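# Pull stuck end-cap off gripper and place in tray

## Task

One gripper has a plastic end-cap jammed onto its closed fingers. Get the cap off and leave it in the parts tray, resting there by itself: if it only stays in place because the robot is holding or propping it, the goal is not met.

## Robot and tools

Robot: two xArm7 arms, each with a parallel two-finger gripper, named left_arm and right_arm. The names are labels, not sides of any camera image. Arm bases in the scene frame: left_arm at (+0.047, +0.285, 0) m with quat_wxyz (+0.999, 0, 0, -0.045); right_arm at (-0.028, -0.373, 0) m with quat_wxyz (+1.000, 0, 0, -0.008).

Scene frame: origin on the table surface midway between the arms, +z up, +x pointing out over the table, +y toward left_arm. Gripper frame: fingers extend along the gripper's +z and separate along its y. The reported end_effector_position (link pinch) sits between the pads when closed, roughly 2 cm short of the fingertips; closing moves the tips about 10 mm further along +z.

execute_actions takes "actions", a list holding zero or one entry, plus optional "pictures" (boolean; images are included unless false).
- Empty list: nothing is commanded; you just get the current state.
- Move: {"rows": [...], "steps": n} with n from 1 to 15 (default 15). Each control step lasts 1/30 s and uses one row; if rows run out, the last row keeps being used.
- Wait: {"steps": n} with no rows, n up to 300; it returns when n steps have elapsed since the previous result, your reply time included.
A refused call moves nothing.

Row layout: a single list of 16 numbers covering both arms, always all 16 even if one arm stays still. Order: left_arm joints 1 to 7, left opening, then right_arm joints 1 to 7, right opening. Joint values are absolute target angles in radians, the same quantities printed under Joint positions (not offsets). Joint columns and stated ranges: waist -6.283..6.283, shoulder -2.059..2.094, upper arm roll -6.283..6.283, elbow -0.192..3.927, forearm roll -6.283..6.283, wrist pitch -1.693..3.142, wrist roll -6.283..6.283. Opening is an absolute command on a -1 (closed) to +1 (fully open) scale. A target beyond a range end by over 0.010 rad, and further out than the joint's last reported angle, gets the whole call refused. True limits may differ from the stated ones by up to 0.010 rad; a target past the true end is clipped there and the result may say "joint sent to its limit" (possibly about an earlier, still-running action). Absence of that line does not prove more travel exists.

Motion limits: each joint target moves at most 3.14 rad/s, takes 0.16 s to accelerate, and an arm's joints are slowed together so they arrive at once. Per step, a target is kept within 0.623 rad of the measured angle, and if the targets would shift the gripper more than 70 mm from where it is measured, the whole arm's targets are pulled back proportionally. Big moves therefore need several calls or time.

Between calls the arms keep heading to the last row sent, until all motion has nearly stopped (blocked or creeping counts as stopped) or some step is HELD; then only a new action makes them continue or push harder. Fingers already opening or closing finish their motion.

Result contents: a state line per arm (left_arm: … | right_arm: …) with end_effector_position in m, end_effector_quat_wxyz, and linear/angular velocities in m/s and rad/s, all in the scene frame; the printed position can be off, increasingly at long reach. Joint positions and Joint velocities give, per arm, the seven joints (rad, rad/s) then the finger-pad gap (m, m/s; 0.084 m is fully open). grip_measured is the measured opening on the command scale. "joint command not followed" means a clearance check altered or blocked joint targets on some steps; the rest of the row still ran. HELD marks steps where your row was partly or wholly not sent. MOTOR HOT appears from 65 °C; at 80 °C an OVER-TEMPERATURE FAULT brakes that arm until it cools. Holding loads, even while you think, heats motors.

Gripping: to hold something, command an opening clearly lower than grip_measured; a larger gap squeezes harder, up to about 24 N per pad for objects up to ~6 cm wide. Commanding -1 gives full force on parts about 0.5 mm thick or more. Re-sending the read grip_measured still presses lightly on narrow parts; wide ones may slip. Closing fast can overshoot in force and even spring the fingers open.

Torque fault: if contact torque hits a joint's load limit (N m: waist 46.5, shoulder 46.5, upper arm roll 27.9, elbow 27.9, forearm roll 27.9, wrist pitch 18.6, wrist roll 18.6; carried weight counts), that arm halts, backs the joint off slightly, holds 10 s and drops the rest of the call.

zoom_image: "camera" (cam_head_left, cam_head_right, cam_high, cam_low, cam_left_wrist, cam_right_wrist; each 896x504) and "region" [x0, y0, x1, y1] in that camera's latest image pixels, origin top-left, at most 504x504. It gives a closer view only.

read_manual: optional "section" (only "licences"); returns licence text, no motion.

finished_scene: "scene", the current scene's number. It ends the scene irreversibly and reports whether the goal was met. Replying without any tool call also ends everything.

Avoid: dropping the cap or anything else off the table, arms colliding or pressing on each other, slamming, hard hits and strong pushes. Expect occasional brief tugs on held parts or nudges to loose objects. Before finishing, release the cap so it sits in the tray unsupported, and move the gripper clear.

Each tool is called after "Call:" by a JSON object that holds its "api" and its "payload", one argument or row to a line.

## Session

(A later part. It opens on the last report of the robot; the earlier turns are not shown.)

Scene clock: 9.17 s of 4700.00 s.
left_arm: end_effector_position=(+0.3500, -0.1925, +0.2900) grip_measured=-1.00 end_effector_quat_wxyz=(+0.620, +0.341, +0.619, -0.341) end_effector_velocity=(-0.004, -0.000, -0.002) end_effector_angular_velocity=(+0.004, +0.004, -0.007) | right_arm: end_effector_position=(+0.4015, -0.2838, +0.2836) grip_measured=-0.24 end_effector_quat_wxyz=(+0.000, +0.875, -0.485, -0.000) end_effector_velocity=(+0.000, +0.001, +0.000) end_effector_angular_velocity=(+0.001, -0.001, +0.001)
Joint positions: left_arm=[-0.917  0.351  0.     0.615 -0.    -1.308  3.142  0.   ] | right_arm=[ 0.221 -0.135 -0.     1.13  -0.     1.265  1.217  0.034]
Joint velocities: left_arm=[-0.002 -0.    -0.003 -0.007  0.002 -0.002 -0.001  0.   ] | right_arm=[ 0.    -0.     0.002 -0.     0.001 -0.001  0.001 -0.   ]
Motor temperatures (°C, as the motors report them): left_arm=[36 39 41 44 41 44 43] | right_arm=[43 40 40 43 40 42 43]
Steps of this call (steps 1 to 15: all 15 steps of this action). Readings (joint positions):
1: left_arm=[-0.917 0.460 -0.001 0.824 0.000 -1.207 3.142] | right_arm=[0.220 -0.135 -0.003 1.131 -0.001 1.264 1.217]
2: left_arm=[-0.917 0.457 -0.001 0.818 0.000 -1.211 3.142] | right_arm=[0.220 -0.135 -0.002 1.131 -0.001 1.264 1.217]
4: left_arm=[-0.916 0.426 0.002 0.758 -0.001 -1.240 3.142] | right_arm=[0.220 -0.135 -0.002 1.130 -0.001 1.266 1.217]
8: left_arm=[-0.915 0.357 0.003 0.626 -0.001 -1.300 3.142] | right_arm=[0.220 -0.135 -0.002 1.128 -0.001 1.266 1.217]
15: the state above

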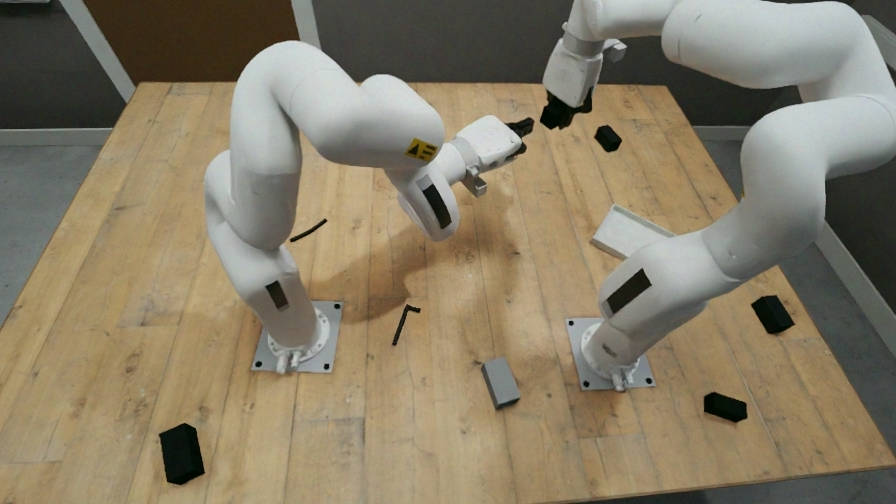

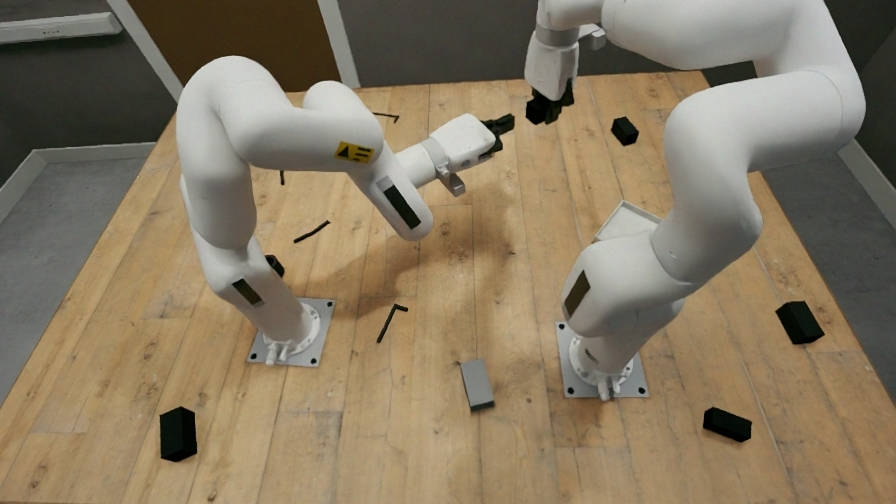

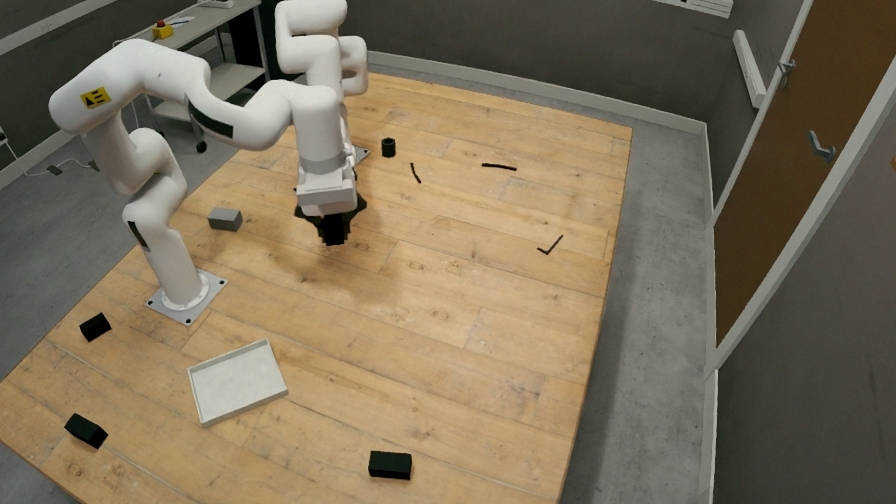

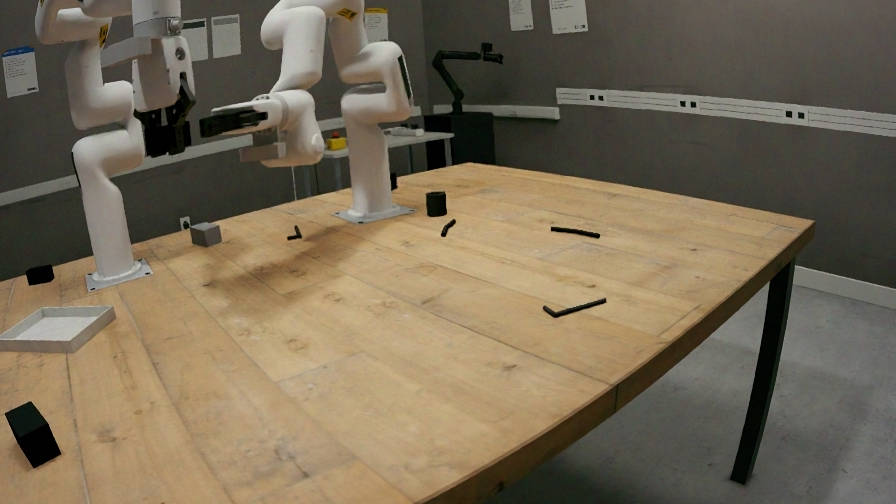

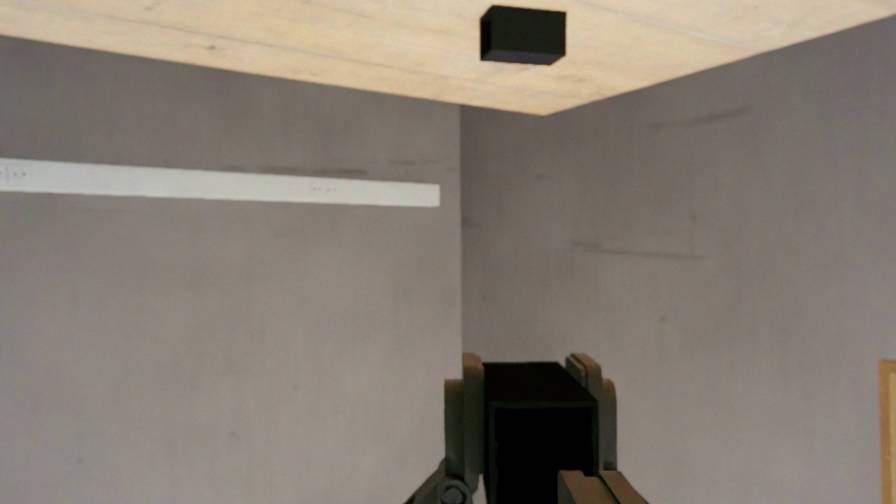

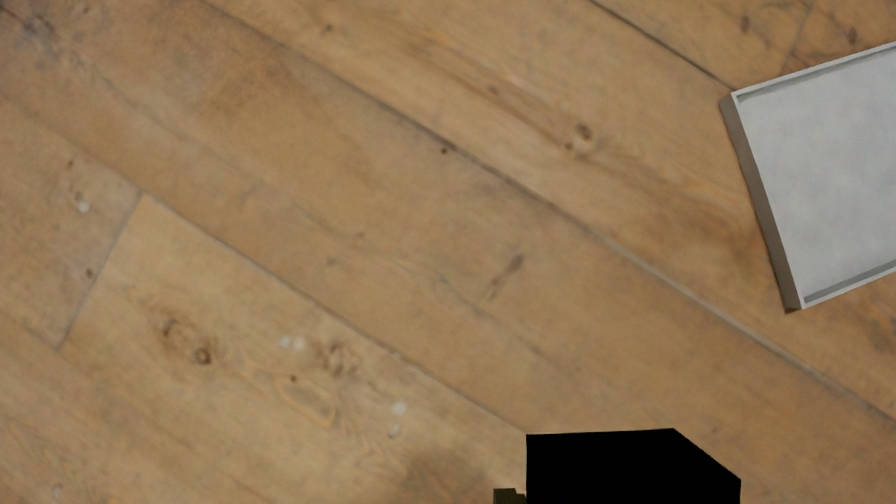

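Call:
{"api": "execute_actions", "payload": {
  "actions": [
    {"rows":[[-0.917,0.35,0,0.613,0,-1.308,3.1416,-1,-0.493,-0.224,0,0.4,0,0.624,0.18,-1]]}
  ],
  "pictures": false
}}

Call:
{"api": "execute_actions", "payload": {
  "actions": [
    {"steps":25}
  ]
}}

Scene clock: 10.30 s of 4700.00 s.
left_arm: end_effector_position=(+0.3493, -0.1924, +0.2897) grip_measured=-1.00 end_effector_quat_wxyz=(+0.619, +0.341, +0.619, -0.341) end_effector_velocity=(+0.000, -0.000, +0.000) end_effector_angular_velocity=(-0.001, -0.001, -0.000) | right_arm: end_effector_position=(+0.3697, -0.4317, +0.1786) grip_measured=-0.24 end_effector_quat_wxyz=(-0.002, +0.885, -0.465, +0.005) end_effector_velocity=(-0.169, -0.283, -0.224) end_effector_angular_velocity=(-0.008, +0.021, +0.385)
Joint positions: left_arm=[-0.917  0.35   0.     0.613 -0.    -1.308  3.142  0.   ] | right_arm=[-0.13  -0.179 -0.001  0.773 -0.     0.943  0.82   0.034]
Joint velocities: left_arm=[ 0.    -0.     0.     0.001  0.    -0.     0.     0.   ] | right_arm=[-0.762 -0.094  0.003 -0.782  0.    -0.668 -1.144 -0.   ]
Motor temperatures (°C, as the motors report them): left_arm=[36 39 41 44 41 44 43] | right_arm=[43 40 40 43 40 42 43]
Steps of this call (steps 1 to 15: the robot went on to your last target; steps 16 to 19: nothing new was sent; steps 20 to 34: all 15 steps of this action). Readings (joint positions):
20: left_arm=[-0.917 0.350 0.000 0.613 -0.000 -1.308 3.142] | right_arm=[0.221 -0.135 0.000 1.130 0.000 1.265 1.217]
21: left_arm=[-0.917 0.350 0.000 0.613 -0.000 -1.308 3.142] | right_arm=[0.215 -0.136 0.002 1.124 0.000 1.257 1.209]
23: left_arm=[-0.917 0.350 0.000 0.613 -0.000 -1.308 3.142] | right_arm=[0.166 -0.146 0.008 1.075 0.001 1.204 1.157]
27: left_arm=[-0.917 0.350 0.000 0.613 -0.000 -1.308 3.142] | right_arm=[0.051 -0.157 -0.001 0.959 -0.000 1.102 1.046]
34: the state above

Scene clock: 11.13 s of 4700.00 s.
left_arm: end_effector_position=(+0.3493, -0.1924, +0.2897) grip_measured=-1.00 end_effector_quat_wxyz=(+0.619, +0.341, +0.619, -0.341) end_effector_velocity=(-0.000, +0.000, -0.001) end_effector_angular_velocity=(+0.003, +0.001, +0.000) | right_arm: end_effector_position=(+0.2567, -0.5311, +0.0805) grip_measured=-0.24 end_effector_quat_wxyz=(+0.000, +0.941, -0.337, +0.000) end_effector_velocity=(-0.004, -0.001, -0.002) end_effector_angular_velocity=(+0.004, +0.005, -0.004)
Joint positions: left_arm=[-0.917  0.35   0.     0.613 -0.    -1.308  3.142  0.   ] | right_arm=[-0.492 -0.224  0.     0.401 -0.     0.624  0.18   0.034]
Joint velocities: left_arm=[-0.    -0.    -0.    -0.002 -0.     0.001  0.001  0.   ] | right_arm=[-0.004  0.001 -0.003 -0.005 -0.    -0.    -0.003 -0.   ]
Motor temperatures (°C, as the motors report them): left_arm=[36 39 41 44 41 44 43] | right_arm=[43 40 40 43 40 42 43]
Steps of this call (steps 1 to 25: the robot went on to your last target). Readings (joint positions):
1: left_arm=[-0.917 0.350 0.000 0.613 -0.000 -1.308 3.142] | right_arm=[-0.156 -0.183 -0.001 0.747 -0.000 0.921 0.780]
2: left_arm=[-0.917 0.350 0.000 0.613 -0.000 -1.308 3.142] | right_arm=[-0.181 -0.186 -0.001 0.721 -0.000 0.899 0.738]
4: left_arm=[-0.917 0.350 0.000 0.613 0.000 -1.308 3.142] | right_arm=[-0.232 -0.192 -0.001 0.669 -0.000 0.854 0.649]
8: left_arm=[-0.917 0.350 -0.000 0.613 -0.000 -1.308 3.142] | right_arm=[-0.335 -0.205 -0.000 0.563 -0.000 0.763 0.463]
25: the state above

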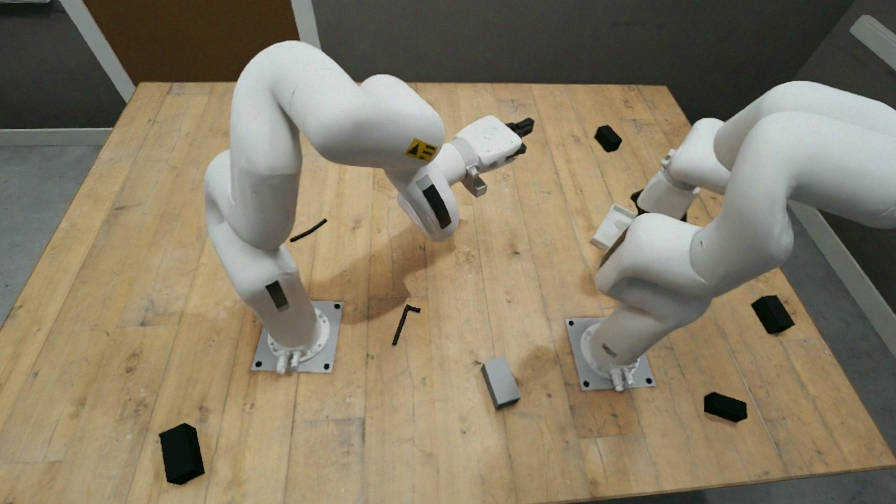

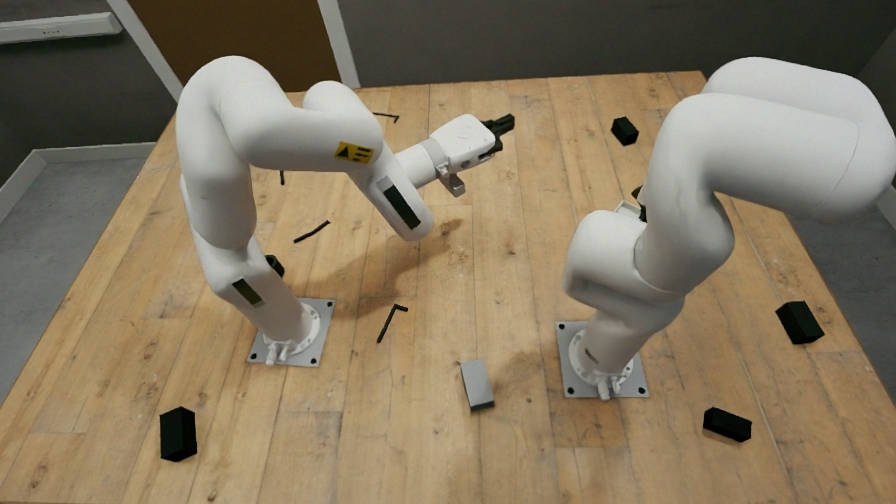

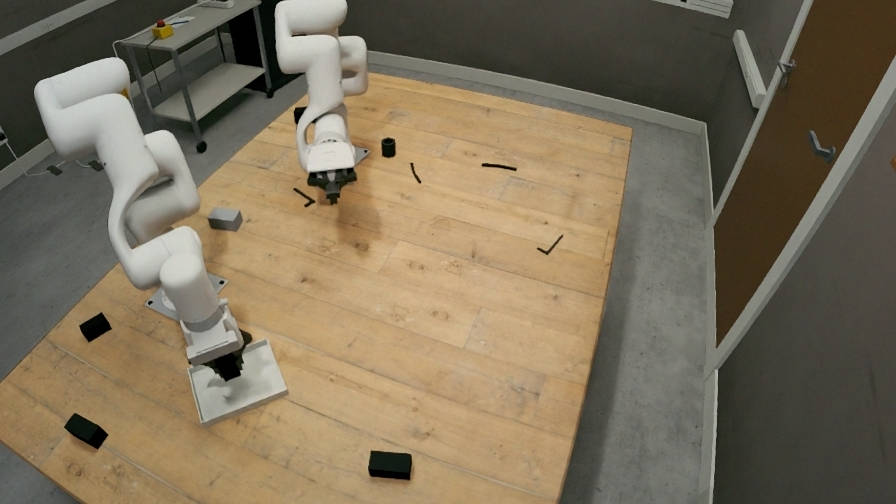

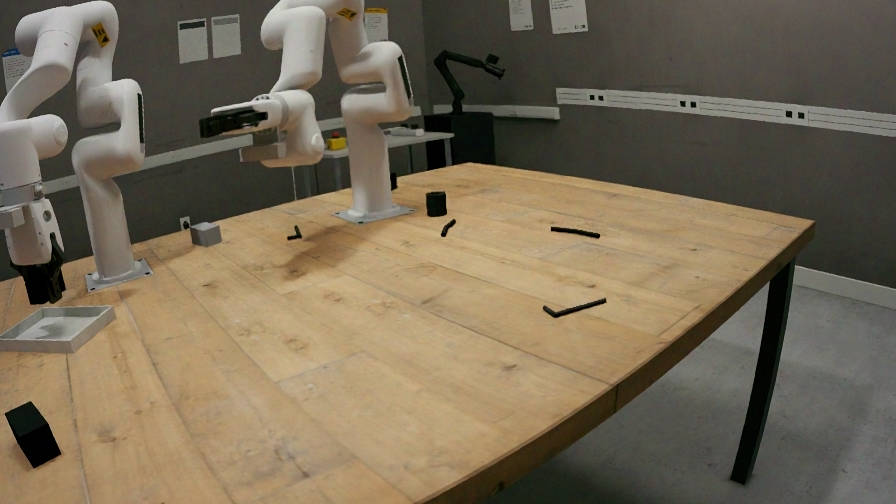

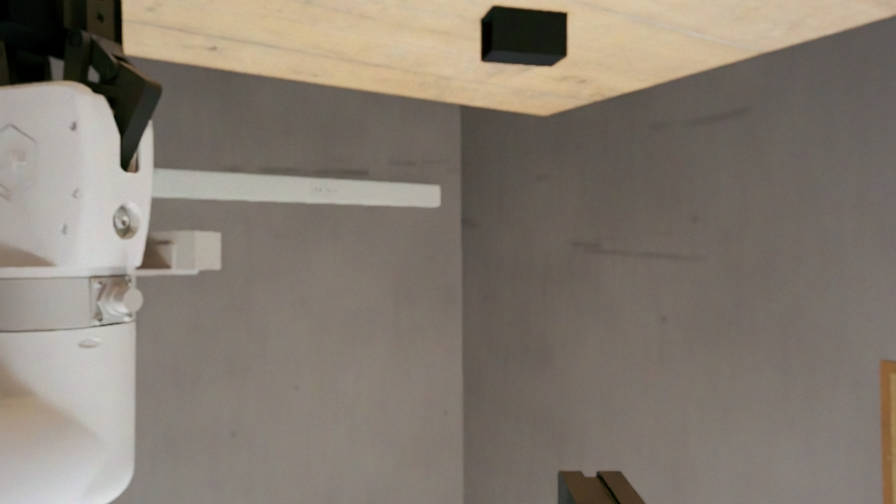

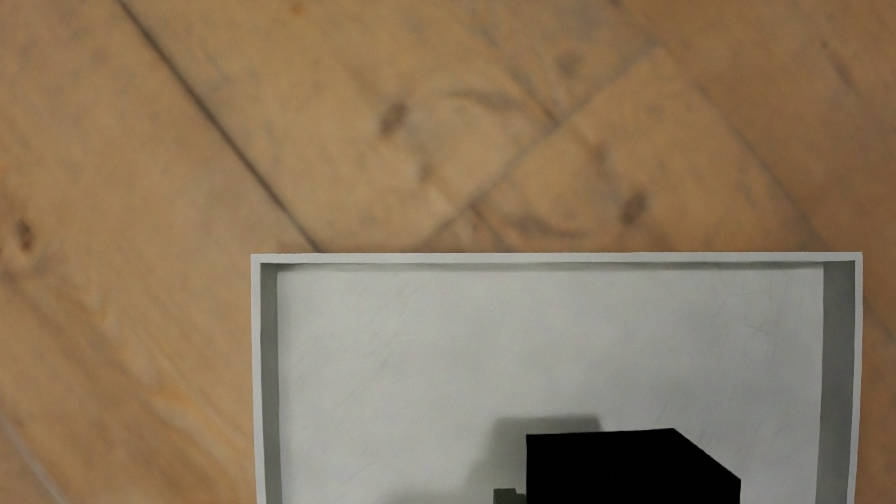

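Call:
{"api": "execute_actions", "payload": {
  "actions": [
    {"rows":[[-0.917,0.35,0,0.613,0,-1.308,3.1416,-1,-0.493,-0.057,0,0.373,0,0.43,0.18,-1]],"steps":12}
  ],
  "pictures": false
}}

Call:
{"api": "execute_actions", "payload": {
  "actions": [
    {"rows":[[-0.917,0.35,0,0.613,0,-1.308,3.1416,-1,-0.493,-0.032,0,0.371,0,0.403,0.18,-1]],"steps":10}
  ],
  "pictures": false
}}

Call:
{"api": "execute_actions", "payload": {
  "actions": [
    {"rows":[[-0.917,0.35,0,0.613,0,-1.308,3.1416,-1,-0.493,-0.032,0,0.371,0,0.403,0.18,1]],"steps":10}
  ],
  "pictures": false
}}

Call:
{"api": "execute_actions", "payload": {
  "actions": [
    {"rows":[[-0.917,0.35,0,0.613,0,-1.308,3.1416,-1,-0.493,-0.224,0,0.4,0,0.624,0.18,1]]}
  ]
}}

Scene clock: 12.77 s of 4700.00 s.
left_arm: end_effector_position=(+0.3493, -0.1924, +0.2897) grip_measured=-1.00 end_effector_quat_wxyz=(+0.619, +0.341, +0.619, -0.341) end_effector_velocity=(+0.000, -0.000, +0.000) end_effector_angular_velocity=(+0.000, -0.000, +0.000) | right_arm: end_effector_position=(+0.2561, -0.5312, +0.0325) grip_measured=-0.24 end_effector_quat_wxyz=(+0.000, +0.941, -0.338, +0.000) end_effector_velocity=(+0.021, -0.012, +0.013) end_effector_angular_velocity=(-0.034, -0.062, -0.002)
Joint positions: left_arm=[-0.917  0.35   0.     0.613  0.    -1.308  3.142  0.   ] | right_arm=[-0.493 -0.058 -0.     0.374  0.     0.432  0.18   0.034]
Joint velocities: left_arm=[-0.     0.     0.     0.001 -0.     0.     0.     0.   ] | right_arm=[-0.    -0.009 -0.     0.025  0.001 -0.037  0.001  0.   ]
Motor temperatures (°C, as the motors report them): left_arm=[36 39 41 44 41 44 43] | right_arm=[43 40 40 43 40 42 43]
Steps of this call (steps 1 to 30: the robot went on to your last target; steps 31 to 37: nothing new was sent; steps 38 to 49: all 12 steps of this action). Readings (joint positions):
38: left_arm=[-0.917 0.350 0.000 0.613 0.000 -1.308 3.142] | right_arm=[-0.493 -0.224 -0.000 0.400 -0.000 0.624 0.180]
39: left_arm=[-0.917 0.350 0.000 0.613 -0.000 -1.308 3.142] | right_arm=[-0.493 -0.219 -0.000 0.400 -0.000 0.616 0.180]
41: left_arm=[-0.917 0.350 0.000 0.613 0.000 -1.308 3.142] | right_arm=[-0.493 -0.171 -0.000 0.395 0.000 0.554 0.180]
45: left_arm=[-0.917 0.350 0.000 0.613 0.000 -1.308 3.142] | right_arm=[-0.493 -0.065 0.000 0.370 -0.000 0.448 0.180]
49: the state above

Scene clock: 13.10 s of 4700.00 s.
left_arm: end_effector_position=(+0.3493, -0.1924, +0.2897) grip_measured=-1.00 end_effector_quat_wxyz=(+0.619, +0.341, +0.619, -0.341) end_effector_velocity=(-0.000, +0.000, -0.000) end_effector_angular_velocity=(-0.000, +0.001, -0.001) | right_arm: end_effector_position=(+0.2558, -0.5311, +0.0256) grip_measured=-0.24 end_effector_quat_wxyz=(+0.000, +0.941, -0.338, +0.000) end_effector_velocity=(+0.004, -0.002, +0.001) end_effector_angular_velocity=(-0.006, -0.009, +0.000)
Joint positions: left_arm=[-0.917  0.35   0.     0.613 -0.    -1.308  3.142  0.   ] | right_arm=[-0.493 -0.033 -0.     0.371  0.     0.404  0.18   0.034]
Joint velocities: left_arm=[-0.    -0.     0.    -0.001  0.001 -0.001 -0.001  0.   ] | right_arm=[ 0.     0.004  0.     0.005 -0.001 -0.011  0.001  0.   ]
Motor temperatures (°C, as the motors report them): left_arm=[36 39 41 44 41 44 43] | right_arm=[43 40 40 43 40 42 43]
Steps of this call (steps 1 to 10: all 10 steps of this action). Readings (joint positions):
1: left_arm=[-0.917 0.350 -0.000 0.613 -0.000 -1.308 3.142] | right_arm=[-0.493 -0.058 -0.000 0.374 0.000 0.431 0.180]
2: left_arm=[-0.917 0.350 0.000 0.613 -0.000 -1.308 3.142] | right_arm=[-0.493 -0.055 -0.000 0.374 0.000 0.425 0.180]
4: left_arm=[-0.917 0.350 0.000 0.613 0.000 -1.308 3.142] | right_arm=[-0.493 -0.043 -0.000 0.373 0.000 0.414 0.180]
8: left_arm=[-0.917 0.350 -0.000 0.613 -0.000 -1.308 3.142] | right_arm=[-0.493 -0.033 0.000 0.371 -0.000 0.405 0.180]
10: the state above

Scene clock: 13.43 s of 4700.00 s.
left_arm: end_effector_position=(+0.3493, -0.1924, +0.2897) grip_measured=-1.00 end_effector_quat_wxyz=(+0.619, +0.341, +0.619, -0.341) end_effector_velocity=(-0.000, -0.000, +0.000) end_effector_angular_velocity=(-0.000, -0.001, -0.000) | right_arm: end_effector_position=(+0.2558, -0.5311, +0.0255) grip_measured=+0.98 end_effector_quat_wxyz=(+0.000, +0.941, -0.338, +0.000) end_effector_velocity=(+0.001, -0.000, +0.001) end_effector_angular_velocity=(-0.001, -0.001, -0.000)
Joint positions: left_arm=[-0.917  0.35  -0.     0.613  0.    -1.308  3.142  0.   ] | right_arm=[-0.493 -0.032 -0.     0.371 -0.     0.403  0.18   0.083]
Joint velocities: left_arm=[-0.    -0.    -0.     0.001  0.     0.     0.001  0.   ] | right_arm=[-0.     0.     0.     0.002  0.     0.001 -0.     0.013]
Motor temperatures (°C, as the motors report them): left_arm=[36 39 41 44 41 44 43] | right_arm=[43 40 40 43 40 42 43]
Steps of this call (steps 1 to 10: all 10 steps of this action). Readings (joint positions):
1: left_arm=[-0.917 0.350 0.000 0.613 0.000 -1.308 3.142] | right_arm=[-0.493 -0.033 -0.000 0.371 0.000 0.403 0.180]
2: left_arm=[-0.917 0.350 0.000 0.613 -0.000 -1.308 3.142] | right_arm=[-0.493 -0.033 -0.000 0.371 0.000 0.403 0.180]
4: left_arm=[-0.917 0.350 -0.000 0.613 0.000 -1.308 3.142] | right_arm=[-0.493 -0.032 -0.000 0.371 0.000 0.403 0.180]
8: left_arm=[-0.917 0.350 -0.000 0.613 0.000 -1.308 3.142] | right_arm=[-0.493 -0.032 -0.000 0.371 0.000 0.403 0.180]
10: the state above

Scene clock: 13.93 s of 4700.00 s.
left_arm: end_effector_position=(+0.3493, -0.1924, +0.2897) grip_measured=-1.00 end_effector_quat_wxyz=(+0.619, +0.341, +0.619, -0.341) end_effector_velocity=(-0.000, -0.000, +0.000) end_effector_angular_velocity=(+0.001, -0.001, -0.000) | right_arm: end_effector_position=(+0.2553, -0.5308, +0.0792) grip_measured=+1.00 end_effector_quat_wxyz=(-0.000, +0.941, -0.338, -0.001) end_effector_velocity=(+0.003, -0.002, +0.004) end_effector_angular_velocity=(-0.004, -0.006, +0.000)
Joint positions: left_arm=[-0.917  0.35   0.     0.613 -0.    -1.308  3.142  0.   ] | right_arm=[-0.493 -0.222  0.     0.399 -0.     0.624  0.18   0.084]
Joint velocities: left_arm=[-0.    -0.    -0.    -0.     0.     0.     0.001  0.   ] | right_arm=[ 0.    -0.004  0.     0.009  0.     0.005 -0.     0.   ]
Motor temperatures (°C, as the motors report them): left_arm=[36 39 41 44 41 44 43] | right_arm=[43 40 40 44 40 42 43]
Steps of this call (steps 1 to 15: all 15 steps of this action). Readings (joint positions):
1: left_arm=[-0.917 0.350 -0.000 0.613 -0.000 -1.308 3.142] | right_arm=[-0.493 -0.032 -0.000 0.371 0.000 0.403 0.180]
2: left_arm=[-0.917 0.350 0.000 0.613 0.000 -1.308 3.142] | right_arm=[-0.493 -0.037 0.000 0.371 0.000 0.411 0.180]
4: left_arm=[-0.917 0.350 0.000 0.613 0.000 -1.308 3.142] | right_arm=[-0.493 -0.087 0.000 0.376 -0.000 0.475 0.180]
8: left_arm=[-0.917 0.350 0.000 0.613 -0.000 -1.308 3.142] | right_arm=[-0.493 -0.213 -0.000 0.403 0.000 0.602 0.180]
15: the state above

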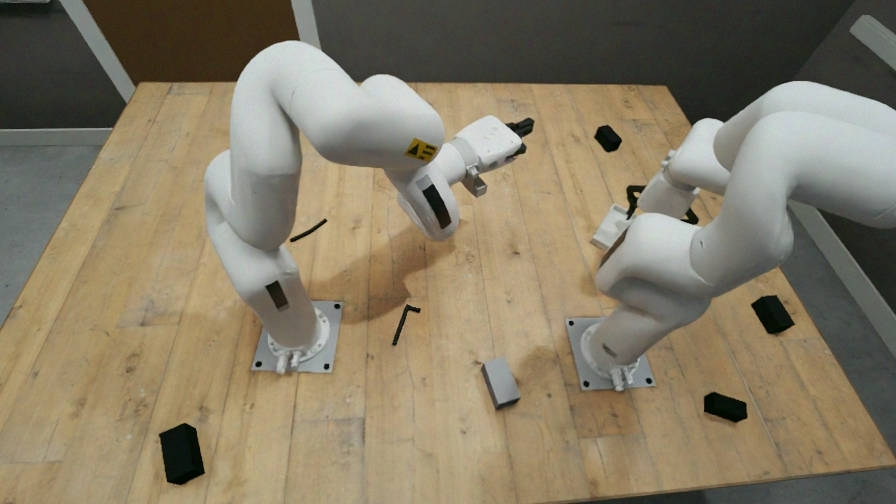

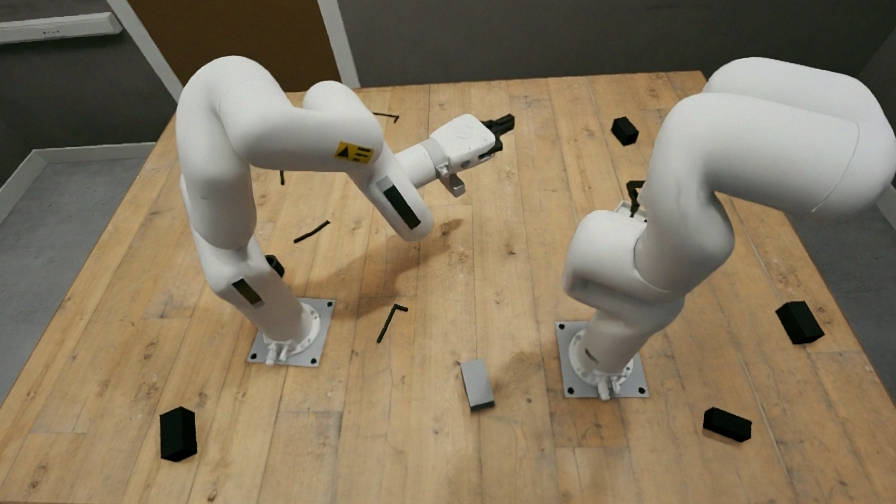

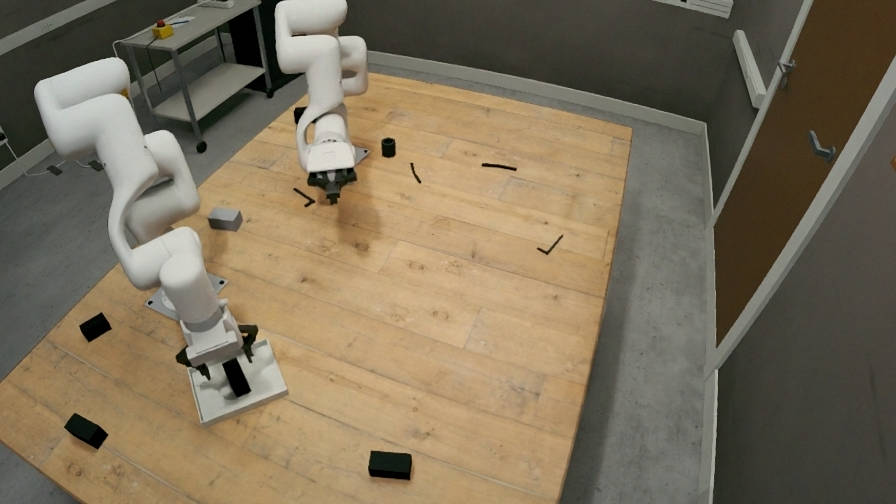

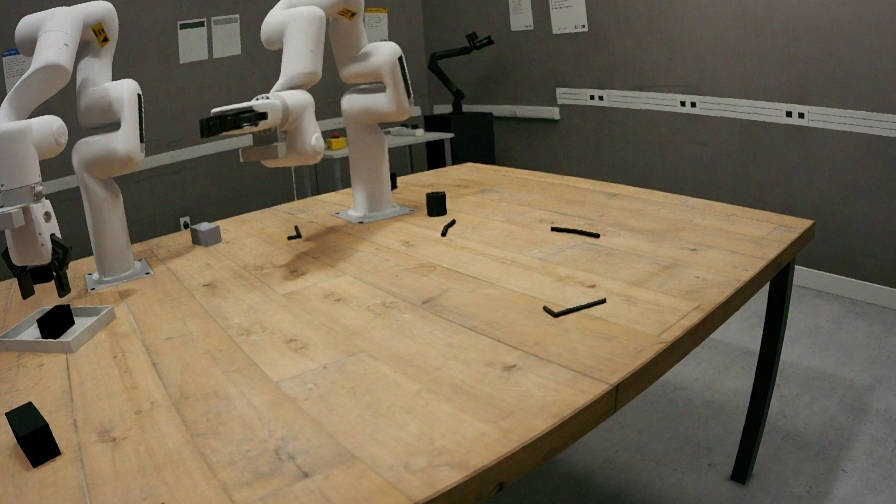

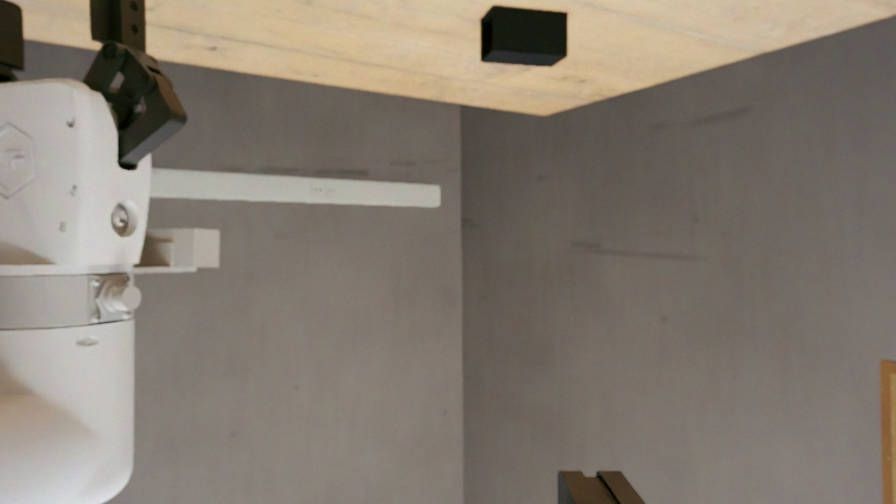

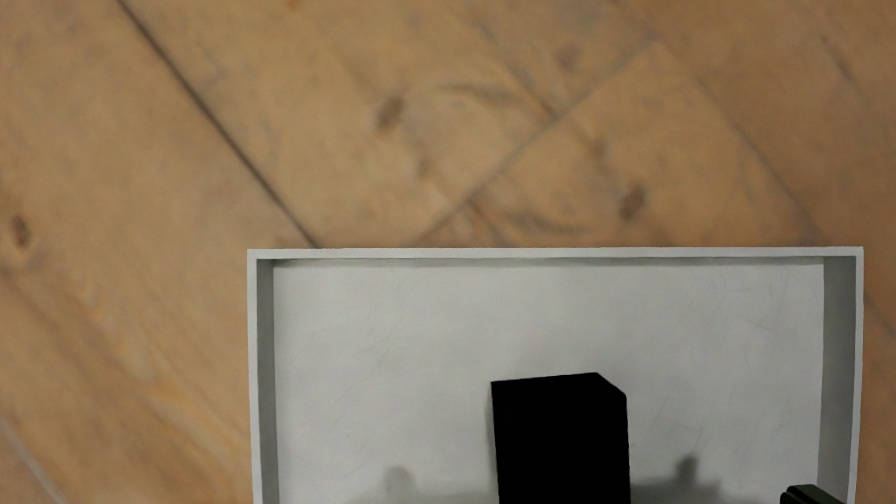

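Call:
{"api": "finished_scene", "payload": {
  "scene": 2
}}

The scene is finished: the task was done.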